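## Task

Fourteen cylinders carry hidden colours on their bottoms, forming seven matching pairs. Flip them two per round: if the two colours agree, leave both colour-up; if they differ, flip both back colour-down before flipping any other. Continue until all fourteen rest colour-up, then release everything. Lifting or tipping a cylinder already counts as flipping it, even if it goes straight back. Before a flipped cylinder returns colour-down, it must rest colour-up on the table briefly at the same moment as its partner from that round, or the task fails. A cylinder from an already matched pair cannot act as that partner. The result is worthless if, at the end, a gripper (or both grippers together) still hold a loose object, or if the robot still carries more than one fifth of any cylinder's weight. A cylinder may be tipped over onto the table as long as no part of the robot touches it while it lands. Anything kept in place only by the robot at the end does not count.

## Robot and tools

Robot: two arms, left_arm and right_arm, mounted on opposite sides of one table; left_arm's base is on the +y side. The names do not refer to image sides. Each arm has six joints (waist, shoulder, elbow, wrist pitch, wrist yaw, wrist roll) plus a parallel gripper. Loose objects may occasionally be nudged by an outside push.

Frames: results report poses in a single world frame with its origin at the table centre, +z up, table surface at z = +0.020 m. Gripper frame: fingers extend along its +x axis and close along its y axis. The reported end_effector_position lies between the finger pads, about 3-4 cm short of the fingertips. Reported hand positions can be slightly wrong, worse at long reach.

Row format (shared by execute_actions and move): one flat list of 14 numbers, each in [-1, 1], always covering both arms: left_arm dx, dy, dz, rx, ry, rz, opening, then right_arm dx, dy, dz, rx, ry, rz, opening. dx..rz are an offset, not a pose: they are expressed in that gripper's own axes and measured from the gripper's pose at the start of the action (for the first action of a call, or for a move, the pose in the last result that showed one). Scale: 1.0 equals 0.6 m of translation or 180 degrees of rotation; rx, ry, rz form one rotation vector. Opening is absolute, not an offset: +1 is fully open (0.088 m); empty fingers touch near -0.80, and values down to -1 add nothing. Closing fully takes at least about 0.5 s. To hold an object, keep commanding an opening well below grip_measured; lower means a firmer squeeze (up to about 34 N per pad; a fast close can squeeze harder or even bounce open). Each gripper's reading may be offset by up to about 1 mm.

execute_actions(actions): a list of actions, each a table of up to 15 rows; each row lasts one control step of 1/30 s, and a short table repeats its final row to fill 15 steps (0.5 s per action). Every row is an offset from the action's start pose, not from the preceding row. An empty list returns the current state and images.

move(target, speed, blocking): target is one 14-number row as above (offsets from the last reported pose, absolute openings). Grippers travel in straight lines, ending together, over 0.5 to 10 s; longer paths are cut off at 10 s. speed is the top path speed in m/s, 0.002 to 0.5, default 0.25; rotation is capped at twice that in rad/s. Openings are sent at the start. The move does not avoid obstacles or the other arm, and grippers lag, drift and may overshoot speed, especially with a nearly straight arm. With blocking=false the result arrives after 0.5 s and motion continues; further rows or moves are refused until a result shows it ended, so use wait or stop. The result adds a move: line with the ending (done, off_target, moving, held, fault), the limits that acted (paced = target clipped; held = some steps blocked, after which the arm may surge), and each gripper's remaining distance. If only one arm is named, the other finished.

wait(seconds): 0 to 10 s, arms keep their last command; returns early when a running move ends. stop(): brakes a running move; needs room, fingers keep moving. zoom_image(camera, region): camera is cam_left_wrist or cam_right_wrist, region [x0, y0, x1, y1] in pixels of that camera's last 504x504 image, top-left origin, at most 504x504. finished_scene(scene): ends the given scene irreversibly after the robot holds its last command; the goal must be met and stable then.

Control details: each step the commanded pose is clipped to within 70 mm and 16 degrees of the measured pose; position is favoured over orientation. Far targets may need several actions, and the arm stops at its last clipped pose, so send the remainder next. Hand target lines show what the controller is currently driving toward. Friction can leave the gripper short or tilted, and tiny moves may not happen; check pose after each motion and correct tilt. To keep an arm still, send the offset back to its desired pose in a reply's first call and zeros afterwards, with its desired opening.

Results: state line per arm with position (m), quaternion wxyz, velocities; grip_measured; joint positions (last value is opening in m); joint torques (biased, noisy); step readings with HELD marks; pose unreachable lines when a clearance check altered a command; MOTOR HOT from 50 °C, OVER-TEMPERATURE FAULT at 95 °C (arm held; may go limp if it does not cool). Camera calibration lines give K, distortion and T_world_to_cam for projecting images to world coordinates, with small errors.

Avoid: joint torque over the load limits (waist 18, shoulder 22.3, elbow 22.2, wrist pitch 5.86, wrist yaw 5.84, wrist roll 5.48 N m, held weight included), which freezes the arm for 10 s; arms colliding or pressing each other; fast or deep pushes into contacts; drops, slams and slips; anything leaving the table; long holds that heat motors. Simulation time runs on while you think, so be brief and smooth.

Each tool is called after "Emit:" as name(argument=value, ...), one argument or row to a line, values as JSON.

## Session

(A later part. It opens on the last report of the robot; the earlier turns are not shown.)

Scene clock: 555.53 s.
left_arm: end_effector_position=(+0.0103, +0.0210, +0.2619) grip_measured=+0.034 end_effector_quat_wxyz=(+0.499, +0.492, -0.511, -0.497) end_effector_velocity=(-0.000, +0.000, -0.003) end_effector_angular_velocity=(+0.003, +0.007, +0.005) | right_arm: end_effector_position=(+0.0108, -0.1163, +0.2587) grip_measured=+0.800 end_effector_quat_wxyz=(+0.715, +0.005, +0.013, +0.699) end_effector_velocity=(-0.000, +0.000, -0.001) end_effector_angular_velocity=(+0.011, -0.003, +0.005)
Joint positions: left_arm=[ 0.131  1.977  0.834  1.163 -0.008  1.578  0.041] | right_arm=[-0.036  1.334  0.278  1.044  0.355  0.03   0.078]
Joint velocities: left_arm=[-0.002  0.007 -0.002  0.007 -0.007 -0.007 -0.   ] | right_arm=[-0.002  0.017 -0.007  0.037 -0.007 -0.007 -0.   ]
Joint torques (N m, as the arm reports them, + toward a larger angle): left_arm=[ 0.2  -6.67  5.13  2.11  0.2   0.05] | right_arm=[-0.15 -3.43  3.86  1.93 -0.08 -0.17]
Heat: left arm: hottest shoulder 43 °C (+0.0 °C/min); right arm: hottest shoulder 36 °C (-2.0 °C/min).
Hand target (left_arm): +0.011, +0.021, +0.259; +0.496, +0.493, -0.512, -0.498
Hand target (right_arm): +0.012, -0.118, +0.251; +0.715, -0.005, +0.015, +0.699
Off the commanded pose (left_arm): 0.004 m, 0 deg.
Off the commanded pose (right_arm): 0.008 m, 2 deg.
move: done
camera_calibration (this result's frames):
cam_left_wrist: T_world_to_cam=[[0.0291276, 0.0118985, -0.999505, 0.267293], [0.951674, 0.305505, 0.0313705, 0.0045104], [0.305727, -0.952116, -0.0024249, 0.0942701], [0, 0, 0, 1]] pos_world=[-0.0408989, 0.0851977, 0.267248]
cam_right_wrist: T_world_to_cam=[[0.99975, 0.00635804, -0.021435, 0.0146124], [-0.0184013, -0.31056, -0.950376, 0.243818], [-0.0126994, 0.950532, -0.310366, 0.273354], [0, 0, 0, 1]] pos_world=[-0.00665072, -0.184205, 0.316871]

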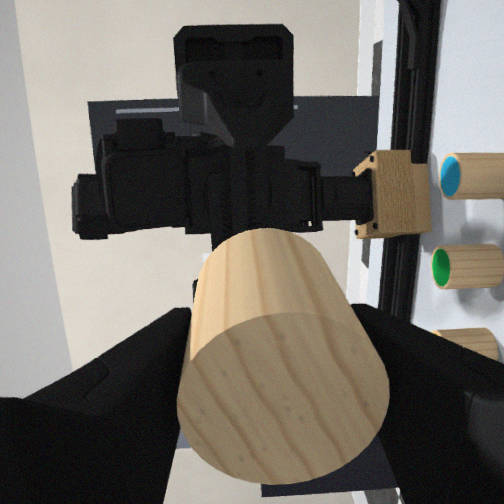

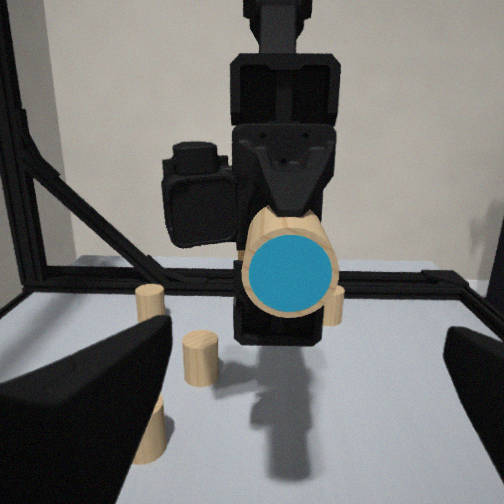

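Emit:
move(
  target=[0,0,0,0,0,0,-0.3,0.126,0.002,0.008,-0.006,-0.003,0.003,0.8],
  speed=0.12,
)

Emit:
execute_actions(
  actions=[
    [[0,0,0,0,0,0,-0.3,0,0,0,0,0,0,-0.3]],
    [[0,0,0,0,0,0,-0.3,0,0,0,0,0,0,-0.3]],
    [[0,0,0,0,0,0,0.5,0,0,0,0,0,0,-0.3]],
  ],
)

Emit:
move(
  target=[-0.1,0,0,0,0,0,0.5,-0.1,0,0,0,0,0,-0.3],
  speed=0.2,
)

Emit:
move(
  target=[-0.40,-0.148,0.252,0,0,-0.502,0.5,0.15,0.012,-0.136,0,0.508,0,-0.3],
  speed=0.35,
)

Scene clock: 561.53 s.
left_arm: end_effector_position=(+0.0102, +0.0209, +0.2615) grip_measured=+0.033 end_effector_quat_wxyz=(+0.499, +0.492, -0.511, -0.498) end_effector_velocity=(+0.002, +0.001, -0.001) end_effector_angular_velocity=(+0.008, +0.022, +0.019) | right_arm: end_effector_position=(+0.0113, -0.0440, +0.2630) grip_measured=+0.800 end_effector_quat_wxyz=(+0.712, +0.005, +0.005, +0.702) end_effector_velocity=(-0.000, +0.001, -0.004) end_effector_angular_velocity=(-0.012, +0.004, +0.005)
Joint positions: left_arm=[ 0.131  1.978  0.834  1.164 -0.008  1.578  0.041] | right_arm=[-0.131  1.618  0.533  1.085  0.251  0.013  0.078]
Joint velocities: left_arm=[-0.002 -0.002 -0.002 -0.007 -0.022 -0.022 -0.   ] | right_arm=[-0.002  0.007  0.002 -0.007 -0.007  0.007 -0.   ]
Joint torques (N m, as the arm reports them, + toward a larger angle): left_arm=[ 0.   -7.24  5.47  1.71  0.   -0.06] | right_arm=[-0.34 -5.19  6.5   1.78 -0.13 -0.19]
Heat: left arm: hottest shoulder 43 °C (+0.0 °C/min); right arm: hottest shoulder 36 °C (-2.0 °C/min).
Hand target (left_arm): +0.010, +0.021, +0.262; +0.499, +0.492, -0.511, -0.497
Hand target (right_arm): +0.011, -0.041, +0.263; +0.712, +0.002, +0.003, +0.702
Off the commanded pose (left_arm): 0.000 m, 0 deg.
Off the commanded pose (right_arm): 0.003 m, 0 deg.
move: done
camera_calibration (this result's frames):
cam_left_wrist: T_world_to_cam=[[0.0291495, 0.0122684, -0.9995, 0.266905], [0.95179, 0.30513, 0.0315034, 0.00456585], [0.305363, -0.952232, -0.00278255, 0.0943379], [0, 0, 0, 1]] pos_world=[-0.0409332, 0.0851639, 0.266891]
cam_right_wrist: T_world_to_cam=[[0.999847, 0.0153823, -0.00835651, 0.0107017], [-0.00334529, -0.300671, -0.953722, 0.271585], [-0.017183, 0.953604, -0.300573, 0.203622], [0, 0, 0, 1]] pos_world=[-0.00629275, -0.112681, 0.320309]

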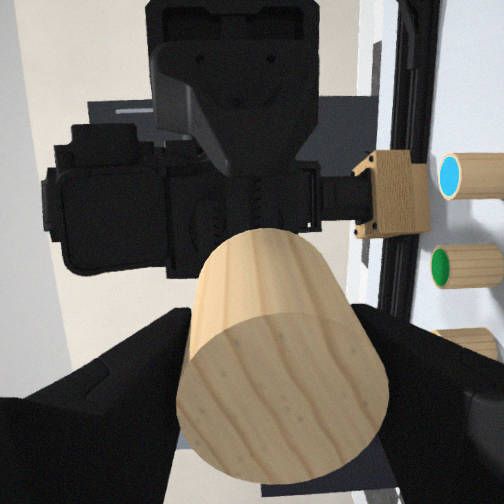

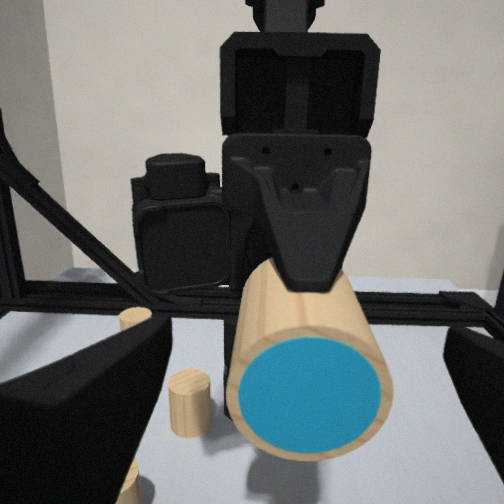

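Scene clock: 563.03 s.
left_arm: end_effector_position=(+0.0110, +0.0209, +0.2615) grip_measured=+0.493 end_effector_quat_wxyz=(+0.499, +0.493, -0.510, -0.497) end_effector_velocity=(-0.002, +0.001, +0.002) end_effector_angular_velocity=(-0.007, +0.007, -0.010) | right_arm: end_effector_position=(+0.0110, -0.0440, +0.2630) grip_measured=+0.024 end_effector_quat_wxyz=(+0.712, +0.005, +0.005, +0.703) end_effector_velocity=(+0.002, +0.000, +0.003) end_effector_angular_velocity=(+0.012, -0.019, -0.010)
Joint positions: left_arm=[ 0.132  1.978  0.834  1.164 -0.009  1.578  0.063] | right_arm=[-0.13   1.618  0.533  1.085  0.25   0.013  0.04 ]
Joint velocities: left_arm=[-0.002 -0.002 -0.002  0.007  0.007 -0.007  0.003] | right_arm=[-0.002 -0.002  0.002  0.007  0.007 -0.022 -0.   ]
Joint torques (N m, as the arm reports them, + toward a larger angle): left_arm=[ 0.08 -7.13  5.38  1.73 -0.02 -0.06] | right_arm=[ 0.03 -6.32  5.3   1.84  0.01  0.  ]
Heat: left arm: hottest shoulder 43 °C (+0.0 °C/min); right arm: hottest shoulder 36 °C (-2.0 °C/min).
Hand target (left_arm): +0.011, +0.021, +0.262; +0.499, +0.493, -0.510, -0.497
Hand target (right_arm): +0.011, -0.044, +0.263; +0.712, +0.005, +0.005, +0.703
Off the commanded pose (left_arm): 0.000 m, 0 deg.
Off the commanded pose (right_arm): 0.000 m, 0 deg.
Step readings (end_effector_position; steps 1 to 15: 1st action; 16 to 30: 2nd action; 31 to 45: 3rd action):
0: left_arm (+0.0102, +0.0209, +0.2615) | right_arm (+0.0113, -0.0440, +0.2630)
1: left_arm (+0.0102, +0.0209, +0.2615) | right_arm (+0.0113, -0.0440, +0.2630)
2: left_arm (+0.0102, +0.0209, +0.2615) | right_arm (+0.0113, -0.0440, +0.2630)
4: left_arm (+0.0102, +0.0209, +0.2615) | right_arm (+0.0113, -0.0440, +0.2630)
8: left_arm (+0.0108, +0.0209, +0.2615) | right_arm (+0.0107, -0.0441, +0.2630)
15: left_arm (+0.0110, +0.0209, +0.2615) | right_arm (+0.0108, -0.0441, +0.2630)
16: left_arm (+0.0110, +0.0209, +0.2615) | right_arm (+0.0108, -0.0441, +0.2630)
17: left_arm (+0.0110, +0.0209, +0.2615) | right_arm (+0.0108, -0.0441, +0.2630)
19: left_arm (+0.0110, +0.0209, +0.2615) | right_arm (+0.0108, -0.0441, +0.2630)
23: left_arm (+0.0110, +0.0209, +0.2615) | right_arm (+0.0108, -0.0441, +0.2630)
30: left_arm (+0.0110, +0.0209, +0.2615) | right_arm (+0.0108, -0.0441, +0.2630)
31: left_arm (+0.0110, +0.0209, +0.2615) | right_arm (+0.0108, -0.0441, +0.2630)
32: left_arm (+0.0110, +0.0209, +0.2615) | right_arm (+0.0110, -0.0440, +0.2630)
34: left_arm (+0.0110, +0.0209, +0.2615) | right_arm (+0.0110, -0.0440, +0.2630)
38: left_arm (+0.0110, +0.0209, +0.2615) | right_arm (+0.0110, -0.0440, +0.2630)
45: end_effector_position above
camera_calibration (this result's frames):
cam_left_wrist: T_world_to_cam=[[0.029099, 0.0123356, -0.9995, 0.266883], [0.951089, 0.307307, 0.0314823, 0.00383139], [0.307542, -0.95153, -0.00278993, 0.0940596], [0, 0, 0, 1]] pos_world=[-0.0403373, 0.085031, 0.266892]
cam_right_wrist: T_world_to_cam=[[0.999829, 0.0165265, -0.00835678, 0.0110241], [-0.00300146, -0.300675, -0.953722, 0.271574], [-0.0182744, 0.953584, -0.300573, 0.203649], [0, 0, 0, 1]] pos_world=[-0.00648553, -0.112723, 0.320309]

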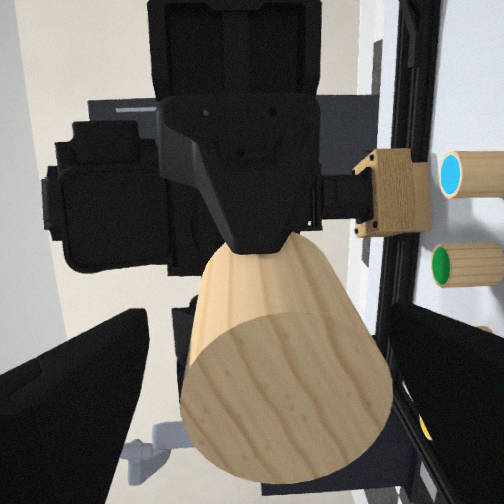

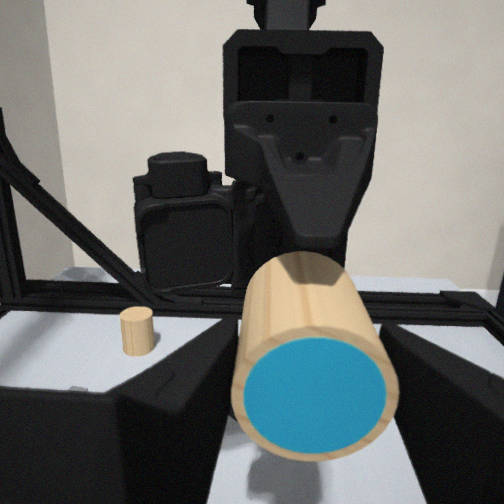

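Scene clock: 563.93 s.
left_arm: end_effector_position=(+0.0121, +0.0789, +0.2569) grip_measured=+0.500 end_effector_quat_wxyz=(+0.497, +0.495, -0.508, -0.500) end_effector_velocity=(-0.002, +0.003, -0.003) end_effector_angular_velocity=(+0.013, +0.022, -0.010) | right_arm: end_effector_position=(+0.0099, -0.1009, +0.2647) grip_measured=+0.024 end_effector_quat_wxyz=(+0.711, +0.006, +0.004, +0.703) end_effector_velocity=(-0.005, -0.003, -0.002) end_effector_angular_velocity=(-0.012, +0.004, +0.029)
Joint positions: left_arm=[ 0.132  1.832  0.583  1.259 -0.009  1.578  0.063] | right_arm=[-0.063  1.391  0.333  1.061  0.317  0.013  0.04 ]
Joint velocities: left_arm=[-0.002 -0.007 -0.012 -0.007  0.007 -0.022 -0.   ] | right_arm=[ 0.007 -0.017 -0.007 -0.022 -0.022  0.007 -0.001]
Joint torques (N m, as the arm reports them, + toward a larger angle): left_arm=[-0.42 -7.05  4.4   1.99 -0.11 -0.03] | right_arm=[ 0.37 -5.53  3.82  1.74  0.08  0.01]
Heat: left arm: hottest shoulder 43 °C (+0.0 °C/min); right arm: hottest shoulder 36 °C (-2.0 °C/min).
Hand target (left_arm): +0.011, +0.081, +0.261; +0.499, +0.493, -0.510, -0.497
Hand target (right_arm): +0.010, -0.104, +0.263; +0.711, +0.005, +0.005, +0.703
Off the commanded pose (left_arm): 0.004 m, 1 deg.
Off the commanded pose (right_arm): 0.004 m, 0 deg.
move: done
camera_calibration (this result's frames):
cam_left_wrist: T_world_to_cam=[[0.0293487, 0.0218417, -0.999331, 0.26074], [0.951316, 0.306266, 0.0346325, -0.0156056], [0.306818, -0.951695, -0.0117899, 0.151232], [0, 0, 0, 1]] pos_world=[-0.0392072, 0.143012, 0.262888]
cam_right_wrist: T_world_to_cam=[[0.999806, 0.0173217, -0.00941531, 0.0133831], [-0.00384258, -0.297198, -0.954808, 0.256748], [-0.0193371, 0.954659, -0.297074, 0.257524], [0, 0, 0, 1]] pos_world=[-0.00741416, -0.169774, 0.321775]

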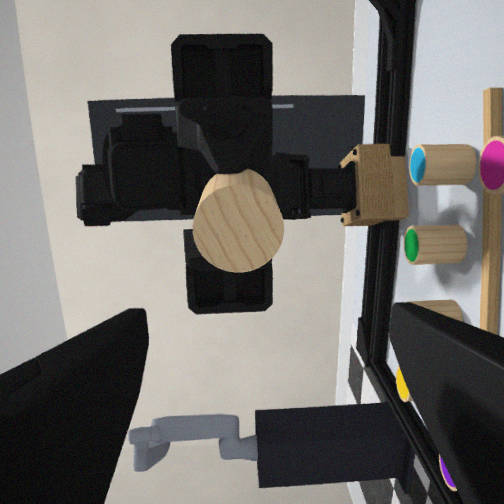

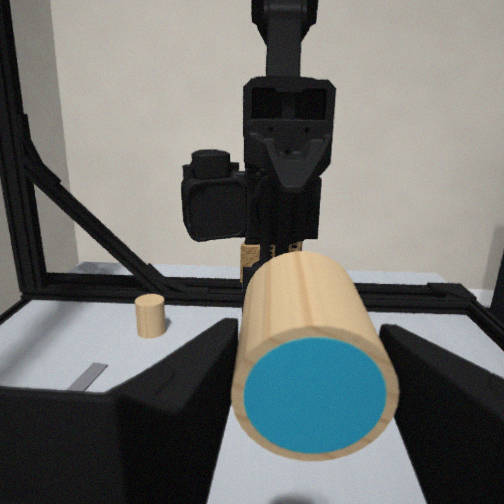

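Scene clock: 566.87 s.
left_arm: end_effector_position=(-0.1335, +0.3201, +0.1636) grip_measured=+0.500 end_effector_quat_wxyz=(-0.003, +0.708, -0.004, -0.706) end_effector_velocity=(+0.006, +0.003, -0.001) end_effector_angular_velocity=(+0.008, -0.034, +0.020) | right_arm: end_effector_position=(+0.0027, -0.0117, +0.1876) grip_measured=+0.024 end_effector_quat_wxyz=(+0.502, -0.496, +0.509, +0.492) end_effector_velocity=(-0.000, +0.002, -0.003) end_effector_angular_velocity=(-0.008, +0.006, -0.010)
Joint positions: left_arm=[-0.507  1.568  0.941 -0.944 -0.003  0.916  0.063] | right_arm=[-0.214  2.319  2.174 -1.437 -0.005  0.177  0.04 ]
Joint velocities: left_arm=[-0.002  0.002 -0.002 -0.022 -0.022 -0.022 -0.   ] | right_arm=[-0.002  0.017  0.017 -0.007 -0.007  0.007 -0.   ]
Joint torques (N m, as the arm reports them, + toward a larger angle): left_arm=[-0.36 -3.95  6.74  0.04  0.25 -0.08] | right_arm=[-0.15 -9.71  7.15 -0.11 -0.11 -0.19]
Heat: left arm: hottest shoulder 43 °C (-1.0 °C/min); right arm: hottest shoulder 36 °C (-2.0 °C/min).
Hand target (left_arm): -0.136, +0.319, +0.164; -0.004, +0.706, -0.002, -0.708
Hand target (right_arm): +0.003, -0.010, +0.183; +0.498, -0.499, +0.511, +0.491
Off the commanded pose (left_arm): 0.001 m, 0 deg.
Off the commanded pose (right_arm): 0.004 m, 1 deg.
move: done
camera_calibration (this result's frames):
cam_left_wrist: T_world_to_cam=[[0.0305551, 0.999055, 0.0308961, -0.314676], [0.94518, -0.038934, 0.324221, 0.11454], [0.325117, 0.0192958, -0.945477, 0.268767], [0, 0, 0, 1]] pos_world=[-0.186027, 0.313652, 0.226699]
cam_right_wrist: T_world_to_cam=[[0.999327, -0.0181481, -0.0318821, 0.022137], [-0.00731521, -0.950191, 0.311582, -0.0356743], [-0.0359487, -0.311139, -0.949684, 0.256962], [0, 0, 0, 1]] pos_world=[-0.0131457, 0.046455, 0.255854]

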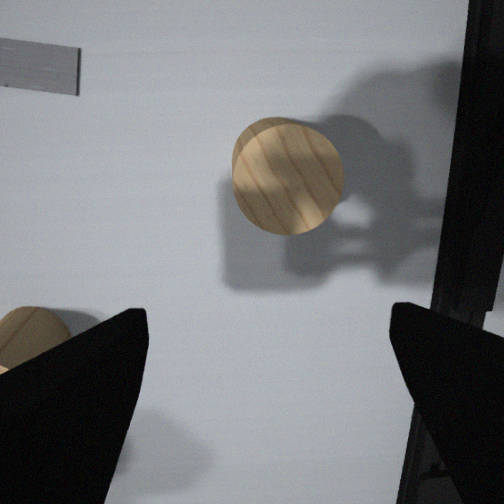

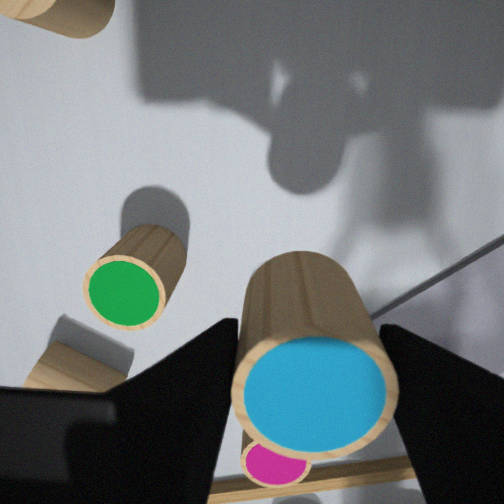

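Left re-hovers while right descends.

Emit:
move(
  target=[0,-0.021,0.045,0,0,0,0.5,0.165,0,0,0,0,0,-0.3],
  speed=0.07,
)

Scene clock: 569.87 s.
left_arm: end_effector_position=(-0.1577, +0.3346, +0.1626) grip_measured=+0.500 end_effector_quat_wxyz=(-0.004, +0.709, -0.003, -0.705) end_effector_velocity=(+0.003, +0.001, -0.001) end_effector_angular_velocity=(-0.007, -0.024, +0.015) | right_arm: end_effector_position=(+0.0023, -0.0089, +0.0989) grip_measured=+0.024 end_effector_quat_wxyz=(+0.507, -0.489, +0.504, +0.499) end_effector_velocity=(+0.002, +0.002, +0.003) end_effector_angular_velocity=(+0.011, +0.009, +0.000)
Joint positions: left_arm=[-0.616  1.592  0.961 -0.945 -0.003  0.808  0.063] | right_arm=[-0.214  2.338  1.852 -1.071 -0.005  0.177  0.04 ]
Joint velocities: left_arm=[-0.007  0.002 -0.002 -0.007 -0.022 -0.022 -0.   ] | right_arm=[-0.007 -0.007 -0.002  0.007 -0.007 -0.007 -0.   ]
Joint torques (N m, as the arm reports them, + toward a larger angle): left_arm=[-0.2  -4.14  6.66  0.23  0.05 -0.08] | right_arm=[ 0.18 -9.96  4.01  0.33 -0.01  0.03]
Heat: left arm: hottest shoulder 42 °C (-2.0 °C/min); right arm: hottest shoulder 37 °C (-1.0 °C/min).
Hand target (left_arm): -0.160, +0.333, +0.163; -0.003, +0.708, -0.003, -0.706
Hand target (right_arm): +0.002, -0.013, +0.089; +0.502, -0.496, +0.509, +0.492
Off the commanded pose (left_arm): 0.003 m, 0 deg.
Off the commanded pose (right_arm): 0.011 m, 1 deg.
move: off_target (right_arm)
camera_calibration (this result's frames):
cam_left_wrist: T_world_to_cam=[[0.0316017, 0.998924, 0.0339297, -0.328666], [0.944153, -0.0409741, 0.326949, 0.138363], [0.327987, 0.0217027, -0.944433, 0.274842], [0, 0, 0, 1]] pos_world=[-0.210394, 0.328017, 0.225484]
cam_right_wrist: T_world_to_cam=[[0.999193, -0.0172877, -0.036246, 0.0202328], [-0.0061412, -0.957757, 0.287513, -0.0030627], [-0.0396853, -0.287058, -0.957091, 0.174514], [0, 0, 0, 1]] pos_world=[-0.0133097, 0.0475121, 0.168639]

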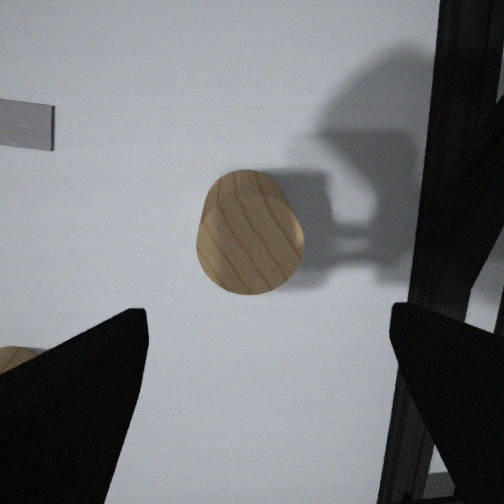

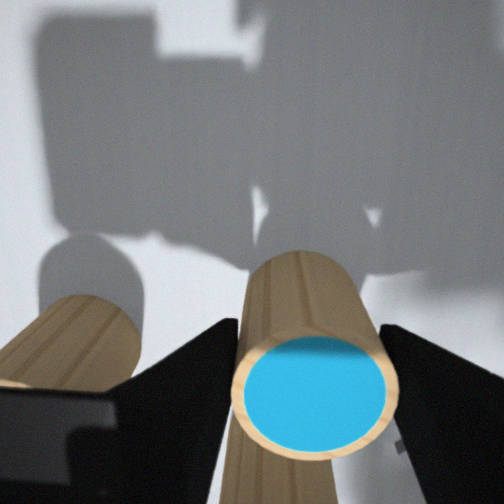

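Emit:
execute_actions(
  actions=[
    [[0,0,0,0,0,0,0.5,0.013,0,-0.004,0,0.004,0,-0.3]],
    [[0,0,0,0,0,0,0.5,0,0,0,0,0,0,0.35]],
  ],
)

Emit:
move(
  target=[0.143,0.001,0.008,0,0,0,0.5,-0.15,0,0,0,0,0,0.35],
  speed=0.08,
)

Scene clock: 572.83 s.
left_arm: end_effector_position=(-0.1578, +0.3346, +0.1626) grip_measured=+0.500 end_effector_quat_wxyz=(-0.004, +0.709, -0.003, -0.705) end_effector_velocity=(+0.001, -0.003, +0.000) end_effector_angular_velocity=(-0.021, -0.011, +0.019) | right_arm: end_effector_position=(+0.0021, -0.0077, +0.0985) grip_measured=+0.344 end_effector_quat_wxyz=(+0.508, -0.487, +0.503, +0.501) end_effector_velocity=(+0.000, -0.002, -0.002) end_effector_angular_velocity=(-0.013, +0.005, +0.005)
Joint positions: left_arm=[-0.616  1.593  0.961 -0.945 -0.003  0.808  0.063] | right_arm=[-0.214  2.338  1.852 -1.064 -0.005  0.177  0.056]
Joint velocities: left_arm=[-0.002 -0.002 -0.002  0.007 -0.022 -0.022 -0.   ] | right_arm=[-0.002  0.002 -0.002 -0.007 -0.007 -0.007  0.002]
Joint torques (N m, as the arm reports them, + toward a larger angle): left_arm=[ 0.03 -4.78  5.6   0.24  0.    0.01] | right_arm=[  0.09 -11.65   5.56   0.11   0.    -0.01]
Heat: left arm: hottest shoulder 42 °C (-2.0 °C/min); right arm: hottest shoulder 38 °C (+1.0 °C/min).
Hand target (left_arm): -0.158, +0.335, +0.163; -0.004, +0.709, -0.003, -0.705
Hand target (right_arm): +0.002, -0.008, +0.099; +0.508, -0.488, +0.503, +0.501
Off the commanded pose (left_arm): 0.000 m, 0 deg.
Off the commanded pose (right_arm): 0.000 m, 0 deg.
Step readings (end_effector_position; steps 1 to 15: 1st action; 16 to 30: 2nd action):
0: left_arm (-0.1578, +0.3346, +0.1626) | right_arm (+0.0023, -0.0090, +0.0986)
1: left_arm (-0.1578, +0.3346, +0.1626) | right_arm (+0.0023, -0.0089, +0.0986)
2: left_arm (-0.1578, +0.3346, +0.1626) | right_arm (+0.0023, -0.0088, +0.0985)
4: left_arm (-0.1578, +0.3346, +0.1626) | right_arm (+0.0022, -0.0083, +0.0985)
8: left_arm (-0.1578, +0.3346, +0.1626) | right_arm (+0.0021, -0.0080, +0.0985)
15: left_arm (-0.1578, +0.3346, +0.1626) | right_arm (+0.0021, -0.0078, +0.0985)
16: left_arm (-0.1578, +0.3346, +0.1626) | right_arm (+0.0021, -0.0078, +0.0985)
17: left_arm (-0.1578, +0.3346, +0.1626) | right_arm (+0.0021, -0.0078, +0.0985)
19: left_arm (-0.1578, +0.3346, +0.1626) | right_arm (+0.0020, -0.0077, +0.0985)
23: left_arm (-0.1578, +0.3346, +0.1626) | right_arm (+0.0021, -0.0077, +0.0985)
30: end_effector_position above
camera_calibration (this result's frames):
cam_left_wrist: T_world_to_cam=[[0.0316016, 0.998925, 0.0339273, -0.328657], [0.944153, -0.0409734, 0.326949, 0.138496], [0.327988, 0.0217005, -0.944433, 0.274887], [0, 0, 0, 1]] pos_world=[-0.210535, 0.328013, 0.225482]
cam_right_wrist: T_world_to_cam=[[0.999161, -0.01708, -0.0372198, 0.0205315], [-0.00589131, -0.959368, 0.282098, -0.0012653], [-0.0405257, -0.281642, -0.958663, 0.174745], [0, 0, 0, 1]] pos_world=[-0.0134401, 0.0483523, 0.168643]

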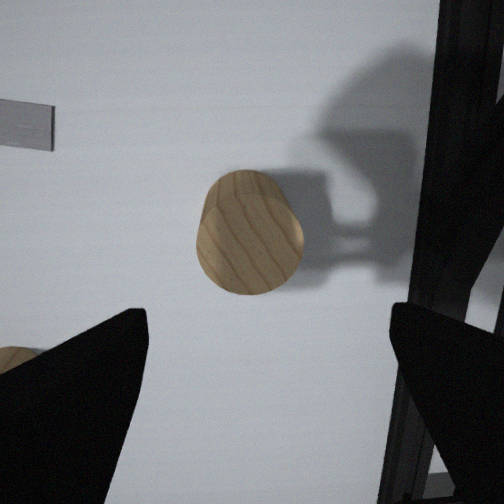

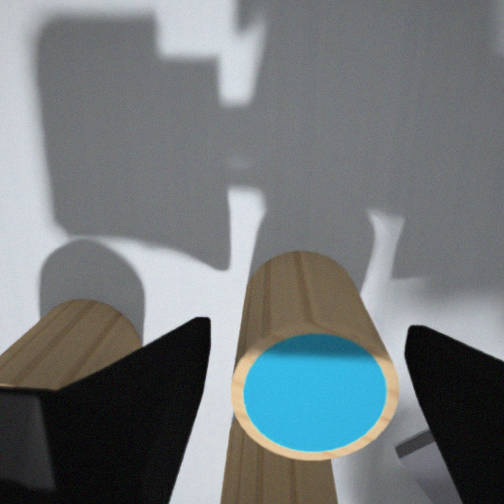

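Scene clock: 574.37 s.
left_arm: end_effector_position=(-0.1624, +0.3321, +0.0797) grip_measured=+0.500 end_effector_quat_wxyz=(-0.002, +0.707, -0.006, -0.707) end_effector_velocity=(-0.001, +0.001, -0.002) end_effector_angular_velocity=(+0.007, +0.004, +0.005) | right_arm: end_effector_position=(+0.0026, -0.0111, +0.1820) grip_measured=+0.350 end_effector_quat_wxyz=(+0.505, -0.492, +0.506, +0.496) end_effector_velocity=(+0.003, -0.002, +0.004) end_effector_angular_velocity=(-0.008, +0.006, +0.015)
Joint positions: left_arm=[-0.622  1.793  0.799 -0.573 -0.003  0.803  0.063] | right_arm=[-0.214  2.303  2.124 -1.39  -0.005  0.177  0.056]
Joint velocities: left_arm=[-0.002  0.007 -0.002  0.007  0.007 -0.007 -0.   ] | right_arm=[-0.007 -0.002  0.012 -0.022 -0.007 -0.022 -0.   ]
Joint torques (N m, as the arm reports them, + toward a larger angle): left_arm=[-0.21 -4.48  4.13  0.46  0.04 -0.09] | right_arm=[ -0.02 -12.4    7.08  -0.08  -0.01  -0.05]
Heat: left arm: hottest shoulder 42 °C (-2.0 °C/min); right arm: hottest shoulder 39 °C (+2.0 °C/min).
Hand target (left_arm): -0.161, +0.334, +0.077; -0.004, +0.709, -0.003, -0.705
Hand target (right_arm): +0.003, -0.009, +0.188; +0.508, -0.487, +0.503, +0.501
Off the commanded pose (left_arm): 0.004 m, 1 deg.
Off the commanded pose (right_arm): 0.007 m, 1 deg.
move: done
camera_calibration (this result's frames):
cam_left_wrist: T_world_to_cam=[[0.0325527, 0.999093, 0.0274569, -0.322578], [0.946117, -0.0396589, 0.321387, 0.170122], [0.322185, 0.0155155, -0.94655, 0.199409], [0, 0, 0, 1]] pos_world=[-0.214701, 0.325939, 0.142933]
cam_right_wrist: T_world_to_cam=[[0.999255, -0.0176866, -0.0342948, 0.0225092], [-0.00665521, -0.954445, 0.298314, -0.030981], [-0.0380086, -0.297864, -0.953851, 0.252741], [0, 0, 0, 1]] pos_world=[-0.0130923, 0.0461107, 0.251091]

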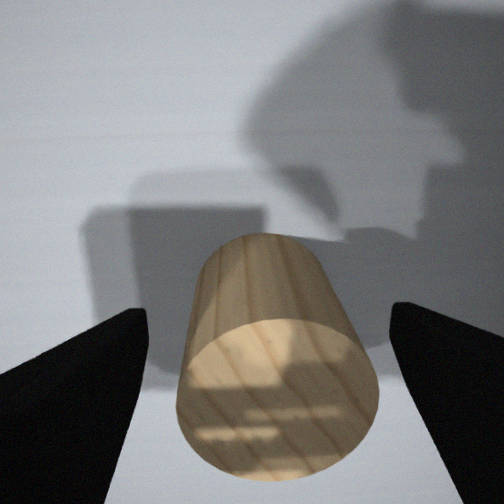

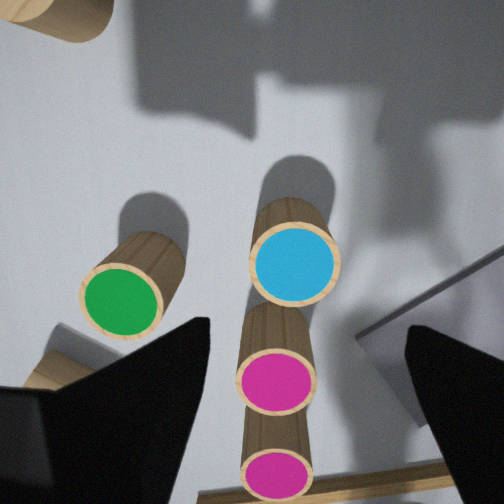

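Emit:
execute_actions(
  actions=[
    [[0,0,0,0,0,0,-0.3,0,0,0,0,0,0,0.5]],
    [[0,0,0,0,0,0,-0.3,0,0,0,0,0,0,0.5]],
  ],
)

Emit:
move(
  target=[-0.2,0,0,0,0,0,-0.3,0,0,0,0,0,0,0.5],
  speed=0.25,
)

Emit:
move(
  target=[-0.106,0.52,-0.295,0,0,0.506,-0.3,-0.118,-0.016,-0.18,0,-0.494,0,0.8],
  speed=0.35,
)

Scene clock: 578.03 s.
left_arm: end_effector_position=(-0.1622, +0.3325, +0.0794) grip_measured=+0.034 end_effector_quat_wxyz=(-0.003, +0.708, -0.005, -0.707) end_effector_velocity=(+0.002, +0.001, +0.000) end_effector_angular_velocity=(+0.000, -0.010, +0.005) | right_arm: end_effector_position=(+0.0026, -0.0110, +0.1826) grip_measured=+0.500 end_effector_quat_wxyz=(+0.505, -0.492, +0.506, +0.496) end_effector_velocity=(+0.000, -0.002, +0.000) end_effector_angular_velocity=(-0.008, +0.006, +0.005)
Joint positions: left_arm=[-0.622  1.794  0.798 -0.574 -0.003  0.803  0.041] | right_arm=[-0.214  2.302  2.126 -1.391 -0.005  0.177  0.063]
Joint velocities: left_arm=[-0.002 -0.002 -0.002 -0.007 -0.007 -0.007  0.   ] | right_arm=[-0.002 -0.002 -0.002 -0.007 -0.007 -0.007 -0.   ]
Joint torques (N m, as the arm reports them, + toward a larger angle): left_arm=[-0.02 -5.28  4.54  0.24  0.05  0.01] | right_arm=[  0.07 -11.56   5.74   0.1    0.01  -0.01]
Heat: left arm: hottest shoulder 41 °C (-3.0 °C/min); right arm: hottest shoulder 40 °C (+3.0 °C/min).
Hand target (left_arm): -0.162, +0.332, +0.079; -0.003, +0.708, -0.005, -0.707
Hand target (right_arm): +0.003, -0.011, +0.183; +0.505, -0.492, +0.506, +0.496
Off the commanded pose (left_arm): 0.000 m, 0 deg.
Off the commanded pose (right_arm): 0.000 m, 0 deg.
Step readings (end_effector_position; steps 1 to 15: 1st action; 16 to 30: 2nd action):
0: left_arm (-0.1624, +0.3322, +0.0794) | right_arm (+0.0026, -0.0110, +0.1826)
1: left_arm (-0.1624, +0.3322, +0.0794) | right_arm (+0.0026, -0.0110, +0.1826)
2: left_arm (-0.1624, +0.3322, +0.0794) | right_arm (+0.0026, -0.0110, +0.1826)
4: left_arm (-0.1623, +0.3322, +0.0794) | right_arm (+0.0026, -0.0110, +0.1826)
8: left_arm (-0.1622, +0.3325, +0.0794) | right_arm (+0.0026, -0.0110, +0.1826)
15: left_arm (-0.1622, +0.3325, +0.0794) | right_arm (+0.0026, -0.0110, +0.1826)
16: left_arm (-0.1622, +0.3325, +0.0794) | right_arm (+0.0026, -0.0110, +0.1826)
17: left_arm (-0.1622, +0.3325, +0.0794) | right_arm (+0.0026, -0.0110, +0.1826)
19: left_arm (-0.1622, +0.3325, +0.0794) | right_arm (+0.0026, -0.0110, +0.1826)
23: left_arm (-0.1622, +0.3325, +0.0794) | right_arm (+0.0026, -0.0110, +0.1826)
30: end_effector_position above
camera_calibration (this result's frames):
cam_left_wrist: T_world_to_cam=[[0.0329045, 0.999034, 0.0291159, -0.32304], [0.945758, -0.0405438, 0.322333, 0.17021], [0.323202, 0.0169304, -0.946179, 0.198768], [0, 0, 0, 1]] pos_world=[-0.21459, 0.326264, 0.142611]
cam_right_wrist: T_world_to_cam=[[0.999249, -0.0176477, -0.0344901, 0.022591], [-0.00660296, -0.954781, 0.297236, -0.0308497], [-0.038176, -0.296785, -0.954181, 0.253468], [0, 0, 0, 1]] pos_world=[-0.0131013, 0.0461693, 0.251803]

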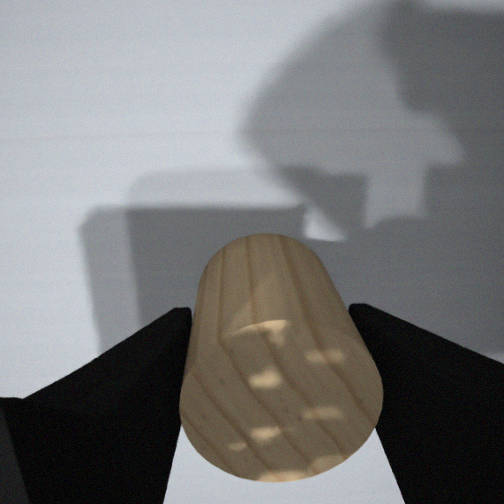

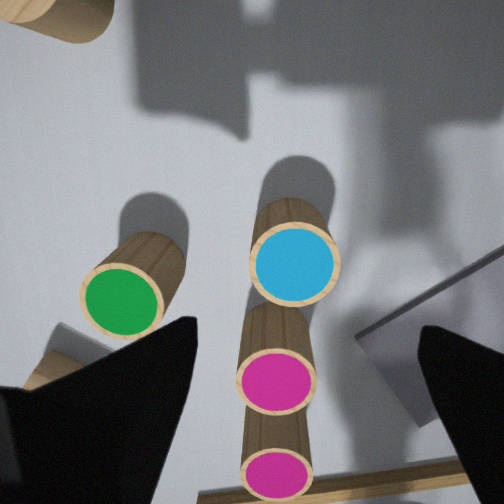

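Scene clock: 579.03 s.
left_arm: end_effector_position=(-0.1610, +0.3342, +0.1941) grip_measured=+0.033 end_effector_quat_wxyz=(-0.007, +0.711, -0.002, -0.703) end_effector_velocity=(+0.001, +0.001, +0.004) end_effector_angular_velocity=(+0.000, -0.010, -0.010) | right_arm: end_effector_position=(+0.0026, -0.0110, +0.1826) grip_measured=+0.500 end_effector_quat_wxyz=(+0.505, -0.492, +0.506, +0.496) end_effector_velocity=(+0.002, +0.001, -0.002) end_effector_angular_velocity=(+0.004, -0.007, +0.005)
Joint positions: left_arm=[-0.624  1.57   1.07  -1.085 -0.003  0.803  0.041] | right_arm=[-0.214  2.302  2.126 -1.391 -0.005  0.177  0.063]
Joint velocities: left_arm=[-0.002 -0.002  0.012 -0.022 -0.007  0.007 -0.   ] | right_arm=[-0.002  0.002 -0.002  0.007  0.007 -0.007 -0.   ]
Joint torques (N m, as the arm reports them, + toward a larger angle): left_arm=[-0.23 -5.77  7.04  0.01  0.03 -0.08] | right_arm=[  0.06 -11.62   5.74   0.1    0.    -0.01]
Heat: left arm: hottest shoulder 41 °C (-2.0 °C/min); right arm: hottest shoulder 41 °C (+4.1 °C/min).
Hand target (left_arm): -0.163, +0.333, +0.199; -0.003, +0.707, -0.005, -0.707
Hand target (right_arm): +0.003, -0.011, +0.183; +0.505, -0.492, +0.506, +0.496
Off the commanded pose (left_arm): 0.006 m, 1 deg.
Off the commanded pose (right_arm): 0.000 m, 0 deg.
move: done
camera_calibration (this result's frames):
cam_left_wrist: T_world_to_cam=[[0.0336533, 0.998598, 0.0408677, -0.330192], [0.94202, -0.0453533, 0.332478, 0.131235], [0.333865, 0.0273092, -0.942225, 0.304345], [0, 0, 0, 1]] pos_world=[-0.214124, 0.32737, 0.256623]
cam_right_wrist: T_world_to_cam=[[0.999249, -0.0176477, -0.0344901, 0.022591], [-0.00660296, -0.954781, 0.297236, -0.0308497], [-0.038176, -0.296785, -0.954181, 0.253468], [0, 0, 0, 1]] pos_world=[-0.0131013, 0.0461693, 0.251803]

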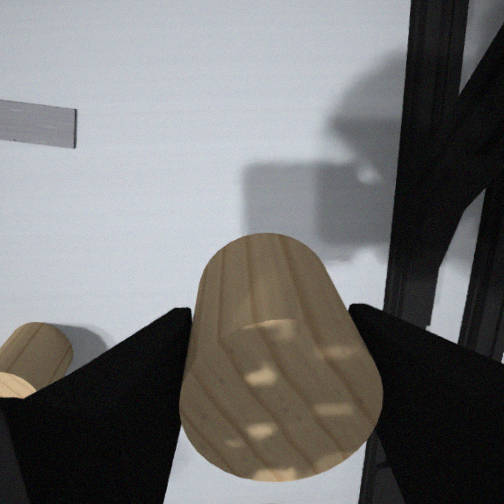

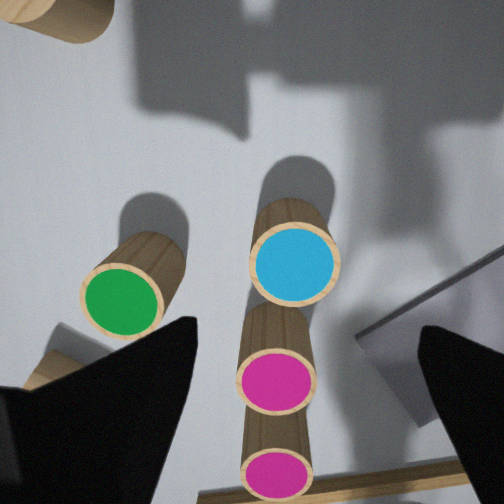

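Scene clock: 581.93 s.
left_arm: end_effector_position=(+0.0101, +0.0225, +0.2589) grip_measured=+0.034 end_effector_quat_wxyz=(+0.493, +0.499, -0.511, -0.497) end_effector_velocity=(+0.000, -0.001, -0.001) end_effector_angular_velocity=(-0.002, +0.007, -0.005) | right_arm: end_effector_position=(+0.0111, -0.1181, +0.2611) grip_measured=+0.800 end_effector_quat_wxyz=(+0.712, +0.011, +0.010, +0.702) end_effector_velocity=(-0.002, -0.001, -0.002) end_effector_angular_velocity=(-0.002, -0.008, +0.020)
Joint positions: left_arm=[ 0.13   1.974  0.827  1.154 -0.011  1.59   0.041] | right_arm=[-0.041  1.325  0.27   1.057  0.342  0.028  0.078]
Joint velocities: left_arm=[ 0.002  0.007  0.002  0.007  0.007 -0.007 -0.   ] | right_arm=[-0.002  0.002 -0.007  0.007 -0.022 -0.007 -0.   ]
Joint torques (N m, as the arm reports them, + toward a larger angle): left_arm=[ 0.1  -6.52  6.66  2.13  0.2   0.05] | right_arm=[ 0.32 -3.21  4.08  1.99  0.13 -0.17]
Heat: left arm: hottest shoulder 41 °C (-2.0 °C/min); right arm: hottest shoulder 41 °C (+4.0 °C/min).
Hand target (left_arm): +0.010, +0.020, +0.261; +0.494, +0.496, -0.515, -0.495
Hand target (right_arm): +0.011, -0.120, +0.254; +0.712, -0.000, +0.011, +0.702
Off the commanded pose (left_arm): 0.004 m, 0 deg.
Off the commanded pose (right_arm): 0.008 m, 2 deg.
move: done
camera_calibration (this result's frames):
cam_left_wrist: T_world_to_cam=[[0.0412157, 0.0243233, -0.998854, 0.263727], [0.950801, 0.306263, 0.0466907, 0.000328436], [0.307048, -0.951636, -0.0105038, 0.0978717], [0, 0, 0, 1]] pos_world=[-0.0412332, 0.086623, 0.264438]
cam_right_wrist: T_world_to_cam=[[0.999607, 0.0146687, -0.0238976, 0.0159405], [-0.0184349, -0.298387, -0.954267, 0.248035], [-0.0211286, 0.954332, -0.297999, 0.273097], [0, 0, 0, 1]] pos_world=[-0.00559155, -0.186849, 0.318455]

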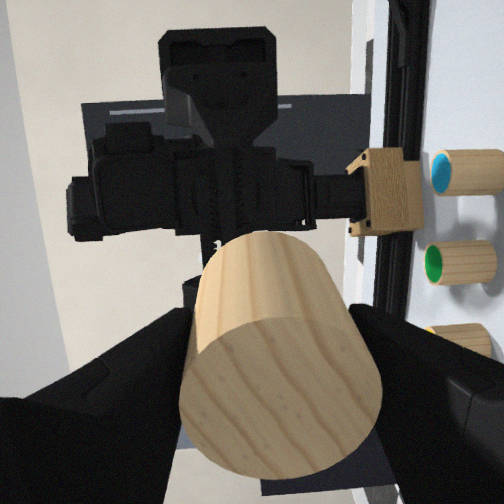

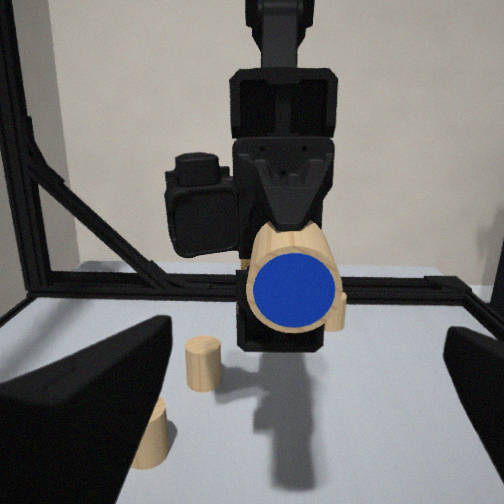

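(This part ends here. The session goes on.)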